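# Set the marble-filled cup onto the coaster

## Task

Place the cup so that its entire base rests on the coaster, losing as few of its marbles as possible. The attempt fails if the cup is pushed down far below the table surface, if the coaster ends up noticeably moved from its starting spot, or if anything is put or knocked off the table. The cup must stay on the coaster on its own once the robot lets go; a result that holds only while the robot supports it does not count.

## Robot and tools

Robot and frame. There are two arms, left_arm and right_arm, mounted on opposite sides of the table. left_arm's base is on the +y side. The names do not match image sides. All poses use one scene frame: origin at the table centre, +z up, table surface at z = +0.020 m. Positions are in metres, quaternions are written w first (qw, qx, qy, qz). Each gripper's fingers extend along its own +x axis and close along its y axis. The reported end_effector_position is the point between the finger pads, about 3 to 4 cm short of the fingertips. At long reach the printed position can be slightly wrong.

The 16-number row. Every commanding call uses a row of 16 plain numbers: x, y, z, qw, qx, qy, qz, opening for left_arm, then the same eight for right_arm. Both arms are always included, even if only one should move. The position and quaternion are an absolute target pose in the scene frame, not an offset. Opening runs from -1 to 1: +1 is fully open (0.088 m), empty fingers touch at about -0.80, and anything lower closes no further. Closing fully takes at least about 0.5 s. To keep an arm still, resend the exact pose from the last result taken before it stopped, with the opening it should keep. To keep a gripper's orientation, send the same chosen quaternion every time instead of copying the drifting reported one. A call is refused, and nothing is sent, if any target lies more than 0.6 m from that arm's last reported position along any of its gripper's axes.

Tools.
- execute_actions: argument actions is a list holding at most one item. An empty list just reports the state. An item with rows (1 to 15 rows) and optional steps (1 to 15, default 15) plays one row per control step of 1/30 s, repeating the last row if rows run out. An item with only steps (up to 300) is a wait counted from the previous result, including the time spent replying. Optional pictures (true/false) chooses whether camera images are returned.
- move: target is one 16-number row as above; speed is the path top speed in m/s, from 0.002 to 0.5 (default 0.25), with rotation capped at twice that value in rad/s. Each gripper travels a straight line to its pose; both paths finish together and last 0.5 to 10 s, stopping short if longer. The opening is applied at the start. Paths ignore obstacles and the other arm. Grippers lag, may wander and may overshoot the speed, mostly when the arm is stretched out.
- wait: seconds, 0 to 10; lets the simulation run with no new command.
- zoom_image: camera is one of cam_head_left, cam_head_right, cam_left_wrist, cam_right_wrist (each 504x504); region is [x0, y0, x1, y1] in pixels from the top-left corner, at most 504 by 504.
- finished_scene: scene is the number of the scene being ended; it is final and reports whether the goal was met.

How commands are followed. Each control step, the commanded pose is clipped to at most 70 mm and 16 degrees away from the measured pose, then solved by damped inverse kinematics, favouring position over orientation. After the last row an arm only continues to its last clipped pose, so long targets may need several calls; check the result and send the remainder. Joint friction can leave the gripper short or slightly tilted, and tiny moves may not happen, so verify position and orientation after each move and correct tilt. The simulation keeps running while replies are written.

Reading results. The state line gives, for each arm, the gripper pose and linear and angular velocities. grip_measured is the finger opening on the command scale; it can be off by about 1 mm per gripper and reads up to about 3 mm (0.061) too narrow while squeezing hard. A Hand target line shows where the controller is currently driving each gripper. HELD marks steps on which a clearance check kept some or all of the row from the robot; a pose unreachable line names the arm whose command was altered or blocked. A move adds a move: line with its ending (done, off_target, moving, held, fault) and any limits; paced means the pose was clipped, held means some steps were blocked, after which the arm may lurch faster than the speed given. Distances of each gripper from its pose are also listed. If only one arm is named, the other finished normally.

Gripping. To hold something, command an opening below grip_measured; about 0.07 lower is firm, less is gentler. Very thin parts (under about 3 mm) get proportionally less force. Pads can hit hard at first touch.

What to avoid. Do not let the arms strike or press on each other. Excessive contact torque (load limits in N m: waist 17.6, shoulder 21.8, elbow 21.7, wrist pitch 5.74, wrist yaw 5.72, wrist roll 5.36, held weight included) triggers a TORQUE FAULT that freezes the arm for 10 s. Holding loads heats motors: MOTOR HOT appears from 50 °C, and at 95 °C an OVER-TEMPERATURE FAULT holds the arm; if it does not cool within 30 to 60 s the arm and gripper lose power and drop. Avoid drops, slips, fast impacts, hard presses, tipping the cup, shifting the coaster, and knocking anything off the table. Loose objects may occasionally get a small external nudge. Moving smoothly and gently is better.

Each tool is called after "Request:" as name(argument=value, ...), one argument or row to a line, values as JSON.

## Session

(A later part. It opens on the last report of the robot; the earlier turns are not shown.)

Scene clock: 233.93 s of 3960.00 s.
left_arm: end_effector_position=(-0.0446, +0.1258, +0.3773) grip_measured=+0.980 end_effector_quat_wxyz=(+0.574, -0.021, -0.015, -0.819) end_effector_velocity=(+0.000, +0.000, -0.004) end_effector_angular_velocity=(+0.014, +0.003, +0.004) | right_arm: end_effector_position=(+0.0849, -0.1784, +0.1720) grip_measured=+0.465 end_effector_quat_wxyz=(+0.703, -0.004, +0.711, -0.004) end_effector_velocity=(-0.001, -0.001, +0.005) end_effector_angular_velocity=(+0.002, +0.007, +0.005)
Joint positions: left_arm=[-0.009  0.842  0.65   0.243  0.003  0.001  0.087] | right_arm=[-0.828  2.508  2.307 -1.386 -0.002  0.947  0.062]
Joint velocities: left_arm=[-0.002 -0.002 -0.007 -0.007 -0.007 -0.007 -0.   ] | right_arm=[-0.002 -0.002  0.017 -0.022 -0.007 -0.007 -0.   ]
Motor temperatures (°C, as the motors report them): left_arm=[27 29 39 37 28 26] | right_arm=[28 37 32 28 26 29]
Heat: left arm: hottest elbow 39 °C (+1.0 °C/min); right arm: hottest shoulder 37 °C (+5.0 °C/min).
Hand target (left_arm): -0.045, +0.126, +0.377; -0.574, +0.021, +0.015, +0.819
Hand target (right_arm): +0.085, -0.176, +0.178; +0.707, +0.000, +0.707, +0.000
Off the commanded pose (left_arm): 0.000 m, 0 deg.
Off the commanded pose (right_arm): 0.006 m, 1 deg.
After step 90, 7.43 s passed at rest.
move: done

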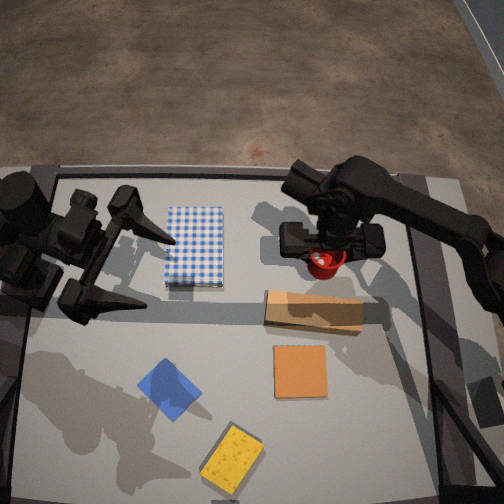

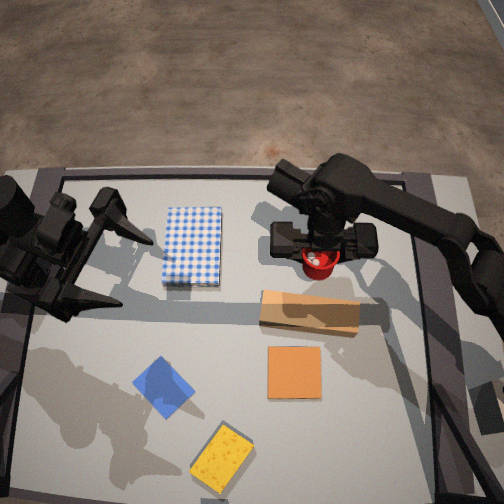

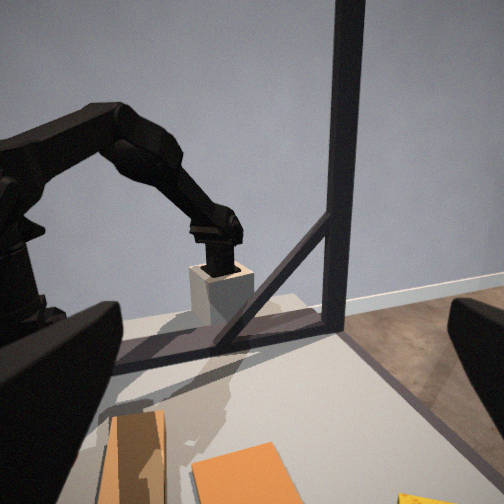

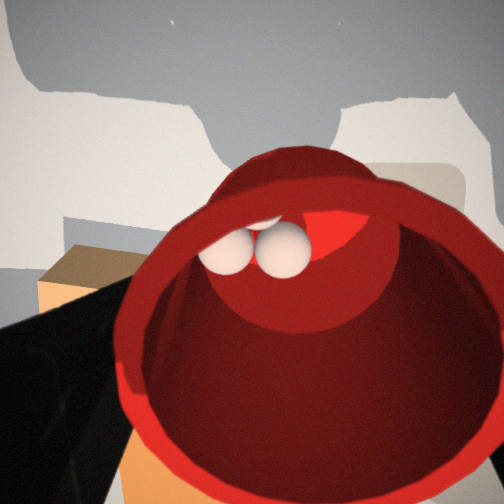

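Request:
move(
  target=[-0.0446,0.1258,0.3773,0.574,-0.021,-0.015,-0.819,1.0, -0.117,-0.142,0.188,0.7071,0,0.7071,0,0.39],
  speed=0.1,
)

Scene clock: 243.53 s of 3960.00 s.
left_arm: end_effector_position=(-0.0446, +0.1258, +0.3773) grip_measured=+0.980 end_effector_quat_wxyz=(+0.574, -0.021, -0.015, -0.819) end_effector_velocity=(-0.001, +0.001, +0.000) end_effector_angular_velocity=(+0.005, +0.006, -0.000) | right_arm: end_effector_position=(-0.1155, -0.1417, +0.1834) grip_measured=+0.465 end_effector_quat_wxyz=(+0.706, -0.004, +0.708, -0.003) end_effector_velocity=(-0.000, +0.000, +0.001) end_effector_angular_velocity=(+0.009, +0.006, -0.010)
Joint positions: left_arm=[-0.009  0.842  0.65   0.243  0.003  0.001  0.087] | right_arm=[-0.391  2.253  1.905 -1.233  0.     1.382  0.062]
Joint velocities: left_arm=[-0.007 -0.002  0.002 -0.007 -0.007 -0.007 -0.   ] | right_arm=[-0.002 -0.007 -0.007  0.007 -0.007  0.007 -0.   ]
Motor temperatures (°C, as the motors report them): left_arm=[27 29 39 37 28 26] | right_arm=[28 39 32 28 26 29]
Heat: left arm: hottest elbow 39 °C (+1.0 °C/min); right arm: hottest shoulder 39 °C (+6.0 °C/min).
Hand target (left_arm): -0.045, +0.126, +0.377; -0.574, +0.021, +0.015, +0.819
Hand target (right_arm): -0.116, -0.144, +0.188; +0.708, -0.002, +0.706, -0.001
Off the commanded pose (left_arm): 0.000 m, 0 deg.
Off the commanded pose (right_arm): 0.005 m, 1 deg.
After step 90, 4.17 s passed at rest.
move: done

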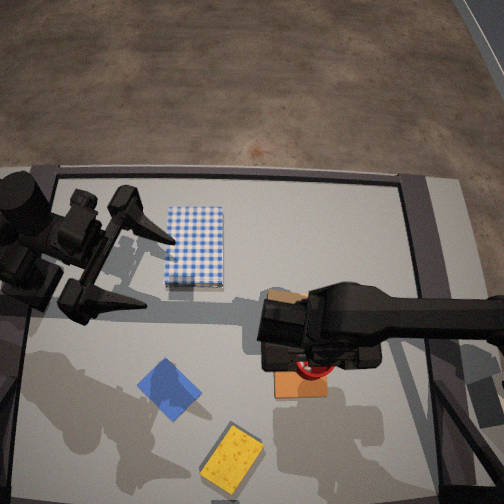

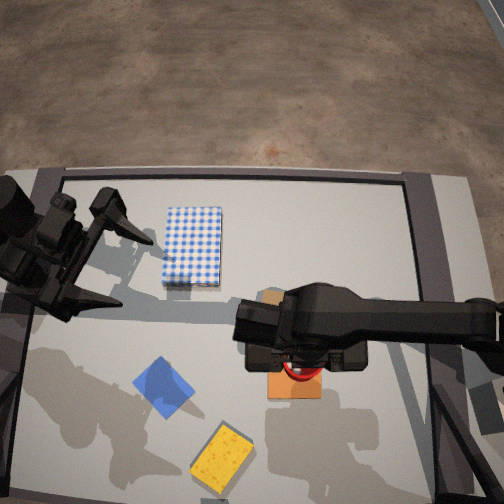

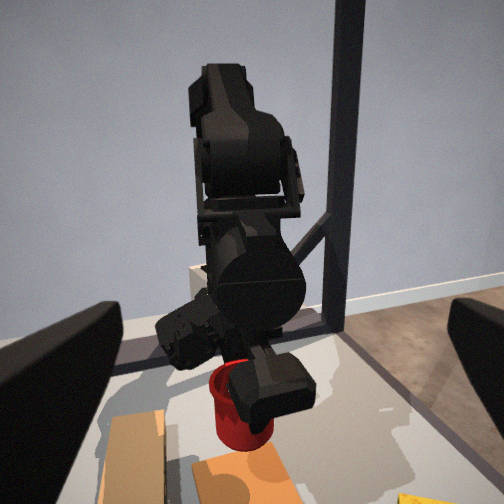

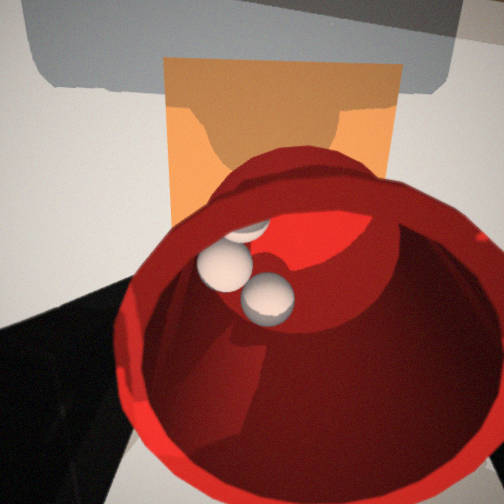

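Request:
move(
  target=[-0.0446,0.1258,0.3773,0.574,-0.021,-0.015,-0.819,1.0, -0.123,-0.134,0.118,0.7071,0,0.7071,0,0.39],
  speed=0.06,
)

Scene clock: 255.37 s of 3960.00 s.
left_arm: end_effector_position=(-0.0446, +0.1258, +0.3773) grip_measured=+0.980 end_effector_quat_wxyz=(+0.574, -0.021, -0.015, -0.819) end_effector_velocity=(-0.001, +0.002, -0.001) end_effector_angular_velocity=(-0.000, -0.007, +0.000) | right_arm: end_effector_position=(-0.1210, -0.1304, +0.1284) grip_measured=+0.465 end_effector_quat_wxyz=(+0.709, +0.009, +0.706, +0.009) end_effector_velocity=(-0.000, -0.002, +0.000) end_effector_angular_velocity=(-0.006, +0.008, +0.005)
Joint positions: left_arm=[-0.009  0.842  0.65   0.243  0.003  0.001  0.087] | right_arm=[-0.374  2.311  1.78  -1.014  0.     1.401  0.062]
Joint velocities: left_arm=[-0.007 -0.007 -0.002 -0.007 -0.007  0.007 -0.   ] | right_arm=[-0.002 -0.002 -0.002 -0.007 -0.007 -0.007  0.   ]
Motor temperatures (°C, as the motors report them): left_arm=[27 29 39 37 28 26] | right_arm=[28 41 32 28 26 29]
Heat: left arm: hottest elbow 39 °C (+1.0 °C/min); right arm: hottest shoulder 41 °C (+6.0 °C/min).
Hand target (left_arm): -0.045, +0.126, +0.377; -0.574, +0.021, +0.015, +0.819
Hand target (right_arm): -0.123, -0.134, +0.118; +0.707, -0.000, +0.707, +0.000
Off the commanded pose (left_arm): 0.000 m, 0 deg.
Off the commanded pose (right_arm): 0.011 m, 1 deg.
After step 90, 7.37 s passed at rest.
move: off_target (right_arm)

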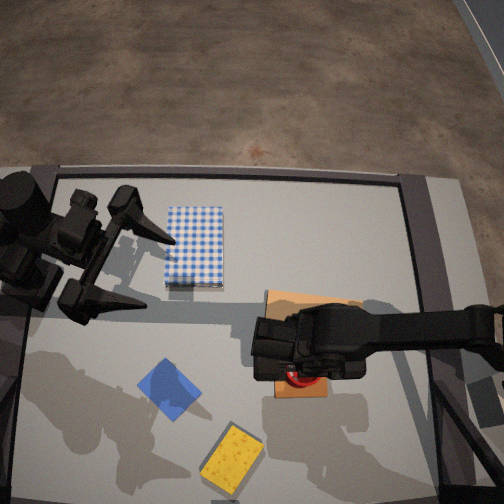

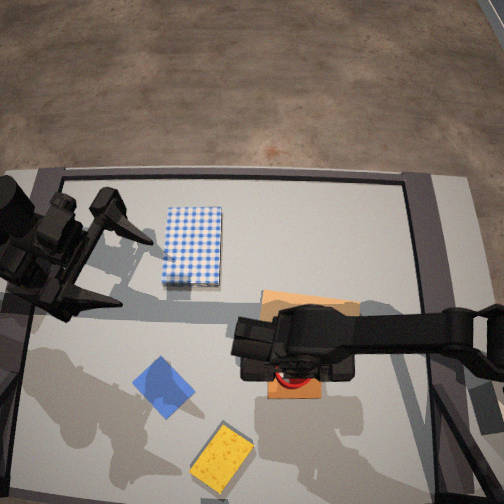

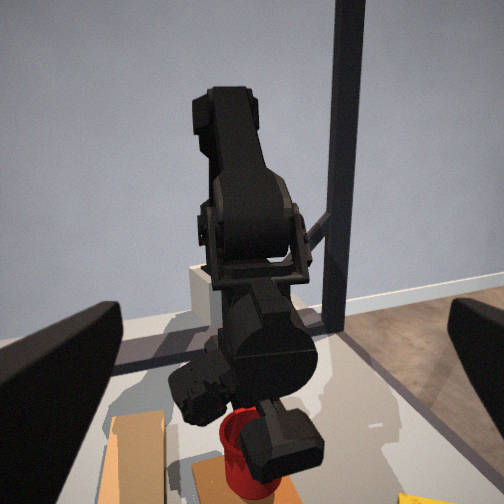

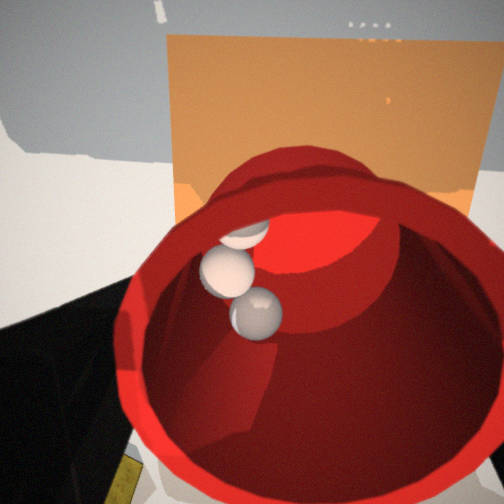

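Request:
move(
  target=[-0.0446,0.1258,0.3773,0.574,-0.021,-0.015,-0.819,1.0, -0.122,-0.147,0.112,0.7071,0,0.7071,0,0.39],
  speed=0.03,
)

Scene clock: 265.23 s of 3960.00 s.
left_arm: end_effector_position=(-0.0446, +0.1258, +0.3773) grip_measured=+0.980 end_effector_quat_wxyz=(+0.574, -0.021, -0.015, -0.819) end_effector_velocity=(-0.001, +0.001, -0.002) end_effector_angular_velocity=(+0.010, +0.005, -0.000) | right_arm: end_effector_position=(-0.1230, -0.1444, +0.1096) grip_measured=+0.465 end_effector_quat_wxyz=(+0.707, -0.001, +0.707, -0.001) end_effector_velocity=(+0.002, +0.000, +0.004) end_effector_angular_velocity=(+0.020, -0.011, +0.005)
Joint positions: left_arm=[-0.009  0.842  0.65   0.243  0.003  0.001  0.087] | right_arm=[-0.375  2.305  1.69  -0.959  0.     1.4    0.062]
Joint velocities: left_arm=[-0.007 -0.002 -0.002 -0.007 -0.007 -0.007  0.   ] | right_arm=[-0.002 -0.022 -0.022  0.022  0.007 -0.007 -0.   ]
Motor temperatures (°C, as the motors report them): left_arm=[27 29 39 38 28 26] | right_arm=[28 40 32 27 26 29]
Heat: left arm: hottest elbow 39 °C (+1.0 °C/min); right arm: hottest shoulder 40 °C (+5.0 °C/min).
Hand target (left_arm): -0.045, +0.126, +0.377; -0.574, +0.021, +0.015, +0.819
Hand target (right_arm): -0.122, -0.147, +0.112; +0.707, +0.000, +0.707, -0.000
Off the commanded pose (left_arm): 0.000 m, 0 deg.
Off the commanded pose (right_arm): 0.004 m, 0 deg.
After step 90, 5.87 s passed at rest.
move: done

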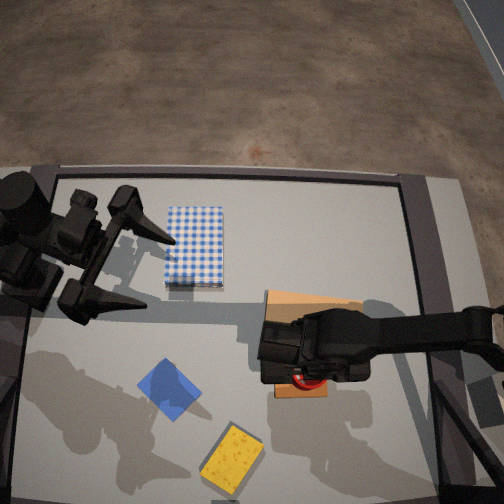

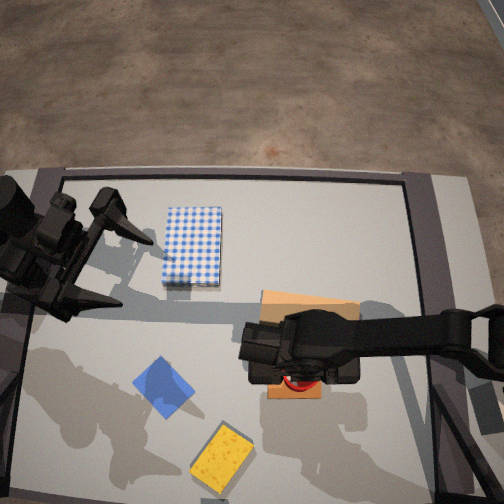

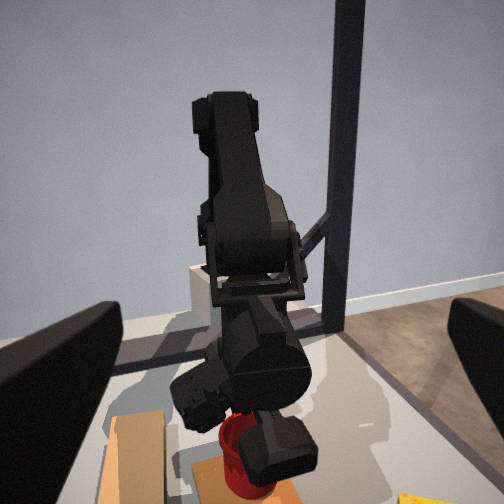

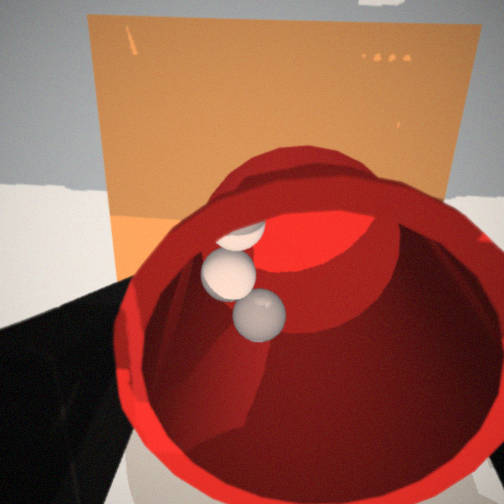

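Request:
move(
  target=[-0.0446,0.1258,0.3773,0.574,-0.021,-0.015,-0.819,1.0, -0.122,-0.147,0.103,0.7071,0,0.7071,0,0.39],
  speed=0.01,
)

Scene clock: 274.20 s of 3960.00 s.
left_arm: end_effector_position=(-0.0446, +0.1258, +0.3773) grip_measured=+0.980 end_effector_quat_wxyz=(+0.574, -0.021, -0.015, -0.819) end_effector_velocity=(+0.000, +0.000, -0.002) end_effector_angular_velocity=(+0.010, +0.005, +0.004) | right_arm: end_effector_position=(-0.1227, -0.1424, +0.1071) grip_measured=+0.465 end_effector_quat_wxyz=(+0.708, +0.004, +0.706, +0.004) end_effector_velocity=(+0.000, +0.001, +0.000) end_effector_angular_velocity=(+0.008, +0.006, +0.020)
Joint positions: left_arm=[-0.009  0.842  0.65   0.243  0.003  0.001  0.087] | right_arm=[-0.375  2.304  1.679 -0.933  0.     1.4    0.062]
Joint velocities: left_arm=[-0.002 -0.002 -0.002 -0.007 -0.007 -0.007 -0.   ] | right_arm=[-0.002 -0.002 -0.002  0.007 -0.007 -0.022 -0.   ]
Motor temperatures (°C, as the motors report them): left_arm=[27 29 39 38 28 26] | right_arm=[28 41 32 27 26 29]
Heat: left arm: hottest elbow 39 °C (+1.0 °C/min); right arm: hottest shoulder 41 °C (+5.0 °C/min).
Hand target (left_arm): -0.045, +0.126, +0.377; -0.574, +0.021, +0.015, +0.819
Hand target (right_arm): -0.122, -0.147, +0.103; +0.707, -0.000, +0.707, +0.000
Off the commanded pose (left_arm): 0.000 m, 0 deg.
Off the commanded pose (right_arm): 0.006 m, 1 deg.
After step 90, 5.07 s passed at rest.
move: done

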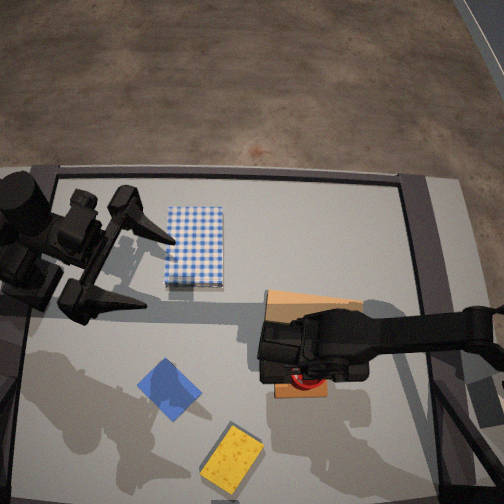

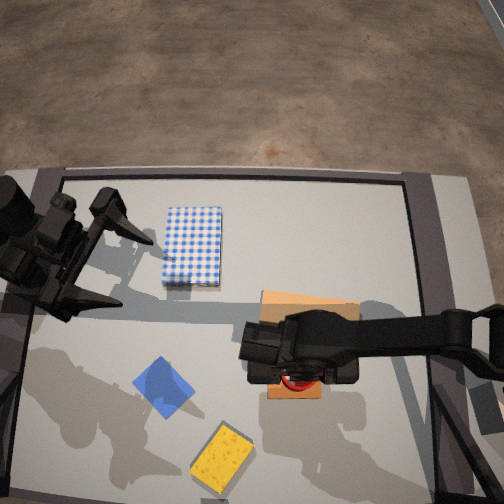

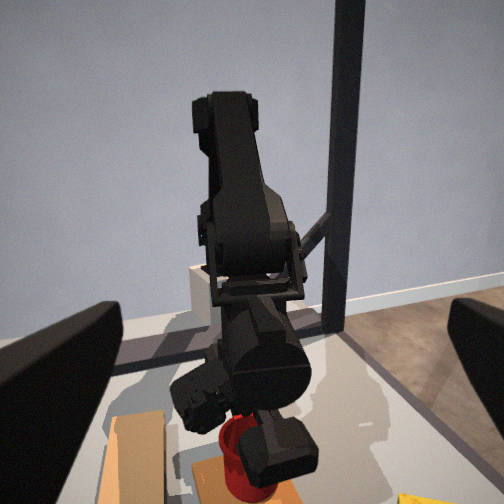

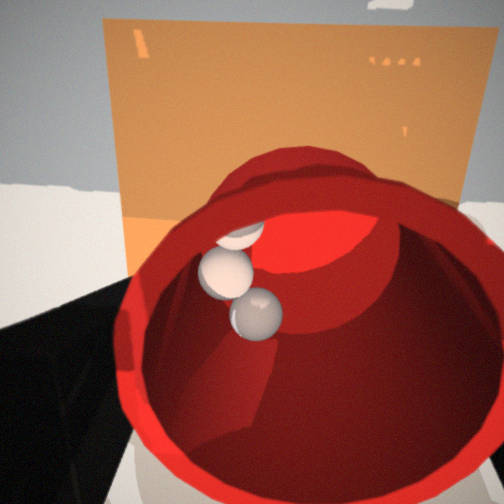

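Request:
execute_actions(
  actions=[
    {"rows": [[-0.0446,0.1258,0.3773,0.574,-0.021,-0.015,-0.819,1.0, -0.1227,-0.1424,0.1071,0.708,0.004,0.706,0.004,0.45],[-0.0446,0.1258,0.3773,0.574,-0.021,-0.015,-0.819,1.0, -0.1227,-0.1424,0.1071,0.708,0.004,0.706,0.004,0.48],[-0.0446,0.1258,0.3773,0.574,-0.021,-0.015,-0.819,1.0, -0.1227,-0.1424,0.1071,0.708,0.004,0.706,0.004,0.51],[-0.0446,0.1258,0.3773,0.574,-0.021,-0.015,-0.819,1.0, -0.1227,-0.1424,0.1071,0.708,0.004,0.706,0.004,0.55],[-0.0446,0.1258,0.3773,0.574,-0.021,-0.015,-0.819,1.0, -0.1227,-0.1424,0.1071,0.708,0.004,0.706,0.004,0.60],[-0.0446,0.1258,0.3773,0.574,-0.021,-0.015,-0.819,1.0, -0.1227,-0.1424,0.1071,0.708,0.004,0.706,0.004,0.66],[-0.0446,0.1258,0.3773,0.574,-0.021,-0.015,-0.819,1.0, -0.1227,-0.1424,0.1071,0.708,0.004,0.706,0.004,0.72],[-0.0446,0.1258,0.3773,0.574,-0.021,-0.015,-0.819,1.0, -0.1227,-0.1424,0.1071,0.708,0.004,0.706,0.004,0.80],[-0.0446,0.1258,0.3773,0.574,-0.021,-0.015,-0.819,1.0, -0.1227,-0.1424,0.1071,0.708,0.004,0.706,0.004,0.90],[-0.0446,0.1258,0.3773,0.574,-0.021,-0.015,-0.819,1.0, -0.1227,-0.1424,0.1071,0.708,0.004,0.706,0.004,1.0]], "steps": 15},
  ],
)

Scene clock: 281.57 s of 3960.00 s.
left_arm: end_effector_position=(-0.0446, +0.1258, +0.3773) grip_measured=+0.980 end_effector_quat_wxyz=(+0.574, -0.021, -0.015, -0.819) end_effector_velocity=(+0.003, -0.000, -0.002) end_effector_angular_velocity=(+0.010, +0.005, +0.019) | right_arm: end_effector_position=(-0.1227, -0.1425, +0.1071) grip_measured=+0.922 end_effector_quat_wxyz=(+0.708, +0.004, +0.706, +0.004) end_effector_velocity=(+0.001, -0.007, -0.001) end_effector_angular_velocity=(-0.028, -0.003, +0.034)
Joint positions: left_arm=[-0.009  0.842  0.65   0.243  0.003  0.001  0.087] | right_arm=[-0.375  2.304  1.678 -0.933  0.     1.4    0.084]
Joint velocities: left_arm=[-0.002 -0.002 -0.002 -0.007 -0.022 -0.007 -0.   ] | right_arm=[-0.002 -0.002 -0.007 -0.022  0.007 -0.037  0.024]
Motor temperatures (°C, as the motors report them): left_arm=[27 29 39 38 28 26] | right_arm=[28 41 31 27 26 29]
Heat: left arm: hottest elbow 39 °C (+1.0 °C/min); right arm: hottest shoulder 41 °C (+5.0 °C/min).
Hand target (left_arm): -0.045, +0.126, +0.377; -0.574, +0.021, +0.015, +0.819
Hand target (right_arm): -0.123, -0.142, +0.107; +0.708, +0.004, +0.706, +0.004
Off the commanded pose (left_arm): 0.000 m, 0 deg.
Off the commanded pose (right_arm): 0.000 m, 0 deg.
Steps of this call (steps 1 to 90: nothing new was sent; then 3.87 s passed at rest; steps 91 to 105: all 15 steps of this action). Readings (end_effector_position):
91: left_arm (-0.0446, +0.1258, +0.3773) | right_arm (-0.1227, -0.1423, +0.1071)
92: left_arm (-0.0446, +0.1258, +0.3773) | right_arm (-0.1227, -0.1423, +0.1071)
94: left_arm (-0.0446, +0.1258, +0.3773) | right_arm (-0.1227, -0.1423, +0.1071)
98: left_arm (-0.0446, +0.1258, +0.3773) | right_arm (-0.1227, -0.1423, +0.1071)
105: the state above

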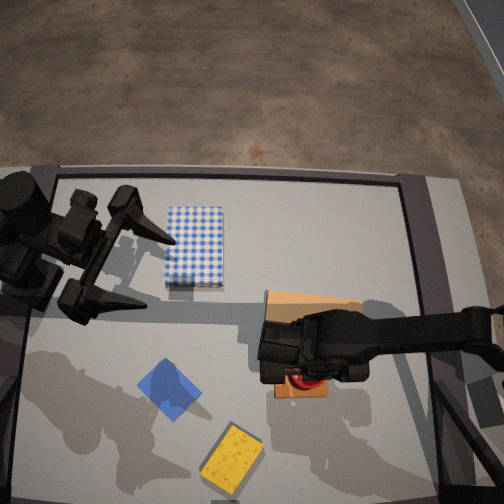

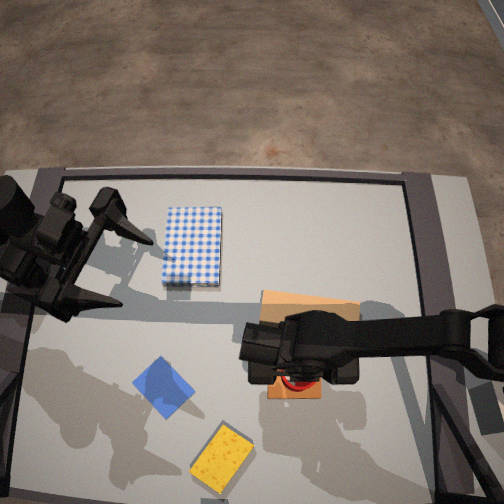

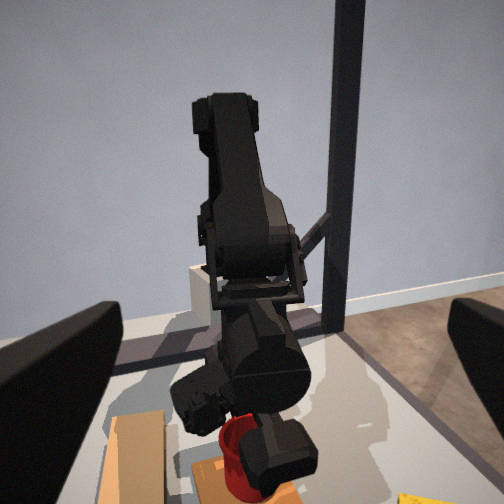

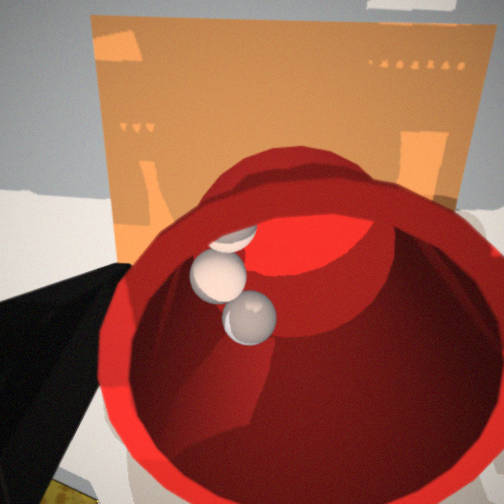

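Request:
move(
  target=[-0.0446,0.1258,0.3773,0.574,-0.021,-0.015,-0.819,1.0, -0.1227,-0.139,0.19,0.7071,0,0.7071,0,1.0],
  speed=0.1,
)

Scene clock: 286.50 s of 3960.00 s.
left_arm: end_effector_position=(-0.0446, +0.1258, +0.3773) grip_measured=+0.980 end_effector_quat_wxyz=(+0.574, -0.021, -0.015, -0.819) end_effector_velocity=(+0.000, -0.001, -0.001) end_effector_angular_velocity=(+0.015, +0.018, +0.004) | right_arm: end_effector_position=(-0.1226, -0.1417, +0.1824) grip_measured=+0.981 end_effector_quat_wxyz=(+0.706, -0.007, +0.708, -0.007) end_effector_velocity=(+0.003, +0.002, +0.005) end_effector_angular_velocity=(+0.011, -0.009, -0.010)
Joint positions: left_arm=[-0.009  0.842  0.65   0.243  0.003  0.001  0.087] | right_arm=[-0.375  2.258  1.908 -1.241  0.     1.4    0.087]
Joint velocities: left_arm=[-0.002  0.002  0.002 -0.007 -0.007 -0.022  0.   ] | right_arm=[-0.002 -0.002  0.017 -0.007  0.007  0.007 -0.   ]
Motor temperatures (°C, as the motors report them): left_arm=[27 29 39 38 28 26] | right_arm=[28 41 32 27 26 29]
Heat: left arm: hottest elbow 39 °C (+1.0 °C/min); right arm: hottest shoulder 41 °C (+5.0 °C/min).
Hand target (left_arm): -0.045, +0.126, +0.377; -0.574, +0.021, +0.015, +0.819
Hand target (right_arm): -0.123, -0.139, +0.190; +0.707, -0.000, +0.707, -0.000
Off the commanded pose (left_arm): 0.000 m, 0 deg.
Off the commanded pose (right_arm): 0.008 m, 1 deg.
After step 90, 0.63 s passed at rest.
move: done

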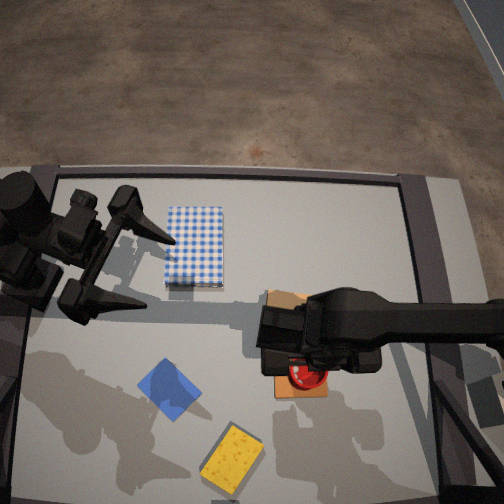

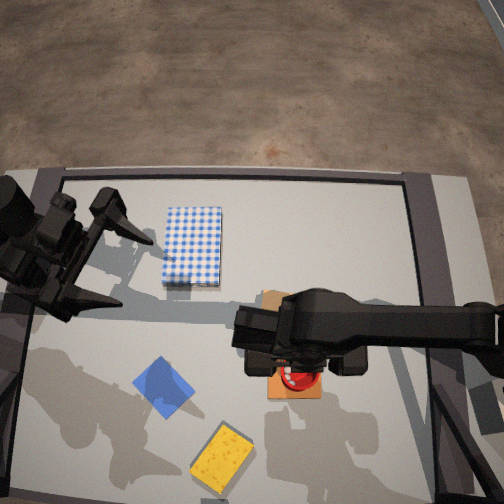

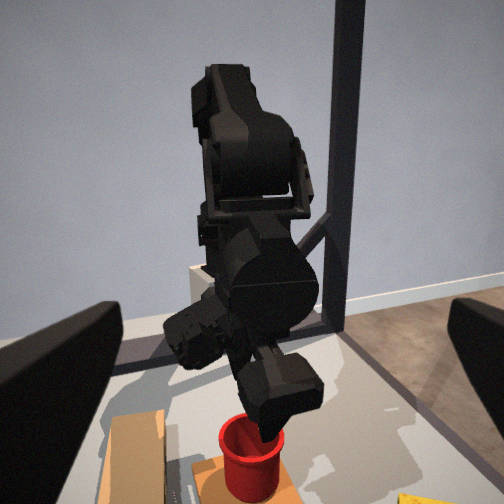

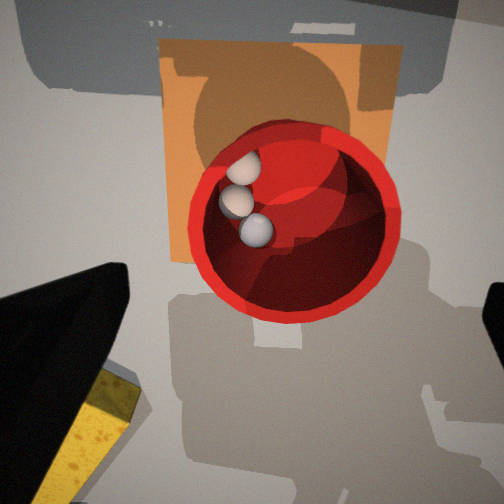

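Request:
move(
  target=[-0.0446,0.1258,0.3773,0.574,-0.021,-0.015,-0.819,1.0, -0.10,-0.30,0.22,0.7071,0,0.7071,0,1.0],
  speed=0.2,
)

Request:
zoom_image(
  camera="cam_head_left",
  region=[240, 320, 360, 420],
)

Scene clock: 292.87 s of 3960.00 s.
left_arm: end_effector_position=(-0.0446, +0.1258, +0.3773) grip_measured=+0.980 end_effector_quat_wxyz=(+0.574, -0.021, -0.015, -0.819) end_effector_velocity=(+0.003, +0.001, -0.001) end_effector_angular_velocity=(+0.005, +0.007, +0.019) | right_arm: end_effector_position=(-0.0992, -0.2960, +0.2196) grip_measured=+0.981 end_effector_quat_wxyz=(+0.707, +0.001, +0.707, +0.001) end_effector_velocity=(+0.001, +0.001, +0.004) end_effector_angular_velocity=(+0.023, -0.001, +0.015)
Joint positions: left_arm=[-0.009  0.842  0.65   0.243  0.003  0.001  0.087] | right_arm=[-0.545  1.654  1.218 -1.132  0.     1.23   0.087]
Joint velocities: left_arm=[-0.002 -0.007 -0.002 -0.007 -0.022 -0.007  0.   ] | right_arm=[-0.007 -0.017 -0.002  0.007 -0.007 -0.022 -0.   ]
Motor temperatures (°C, as the motors report them): left_arm=[27 29 39 38 28 26] | right_arm=[28 41 32 27 26 29]
Heat: left arm: hottest elbow 39 °C (+0.0 °C/min); right arm: hottest shoulder 41 °C (+5.0 °C/min).
Hand target (left_arm): -0.045, +0.126, +0.377; -0.574, +0.021, +0.015, +0.819
Hand target (right_arm): -0.100, -0.300, +0.220; +0.707, +0.000, +0.708, +0.000
Off the commanded pose (left_arm): 0.000 m, 0 deg.
Off the commanded pose (right_arm): 0.004 m, 0 deg.
After step 90, 1.93 s passed at rest.
move: done

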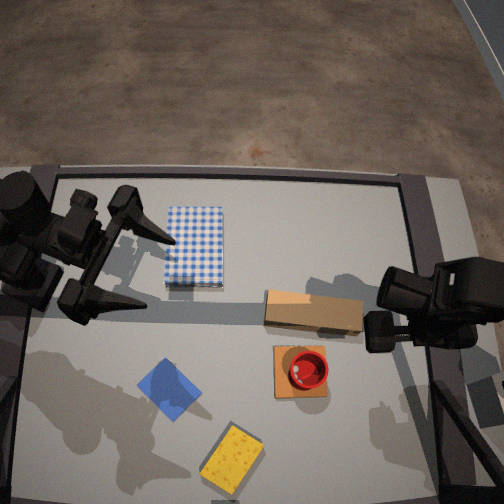

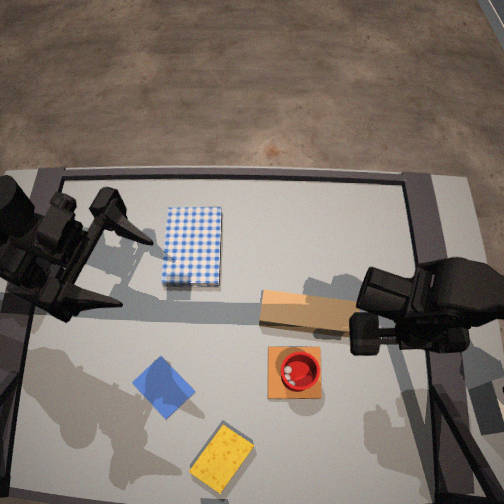

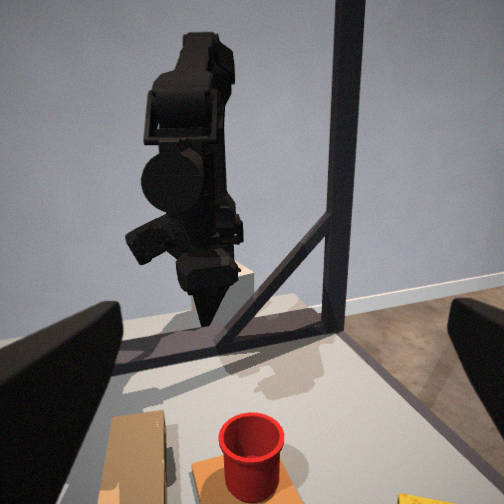

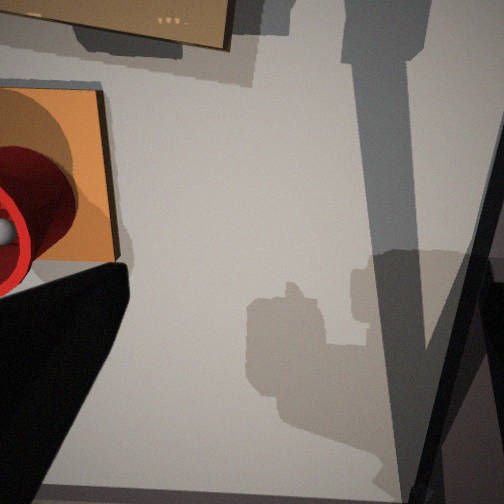

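Region (240, 320, 360, 420) of cam_head_left's 504x504 image, scaled by 4.200, with more detail than that image has.

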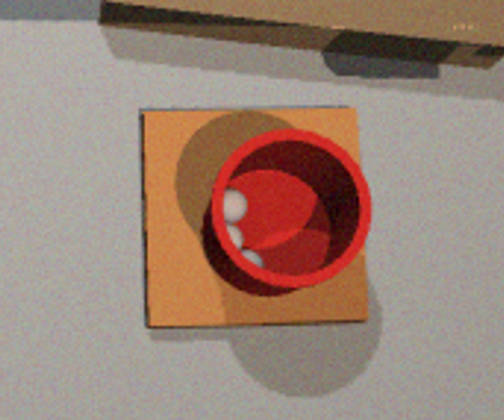

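Request:
finished_scene(
  scene=1,
)

The scene is finished: the task was done.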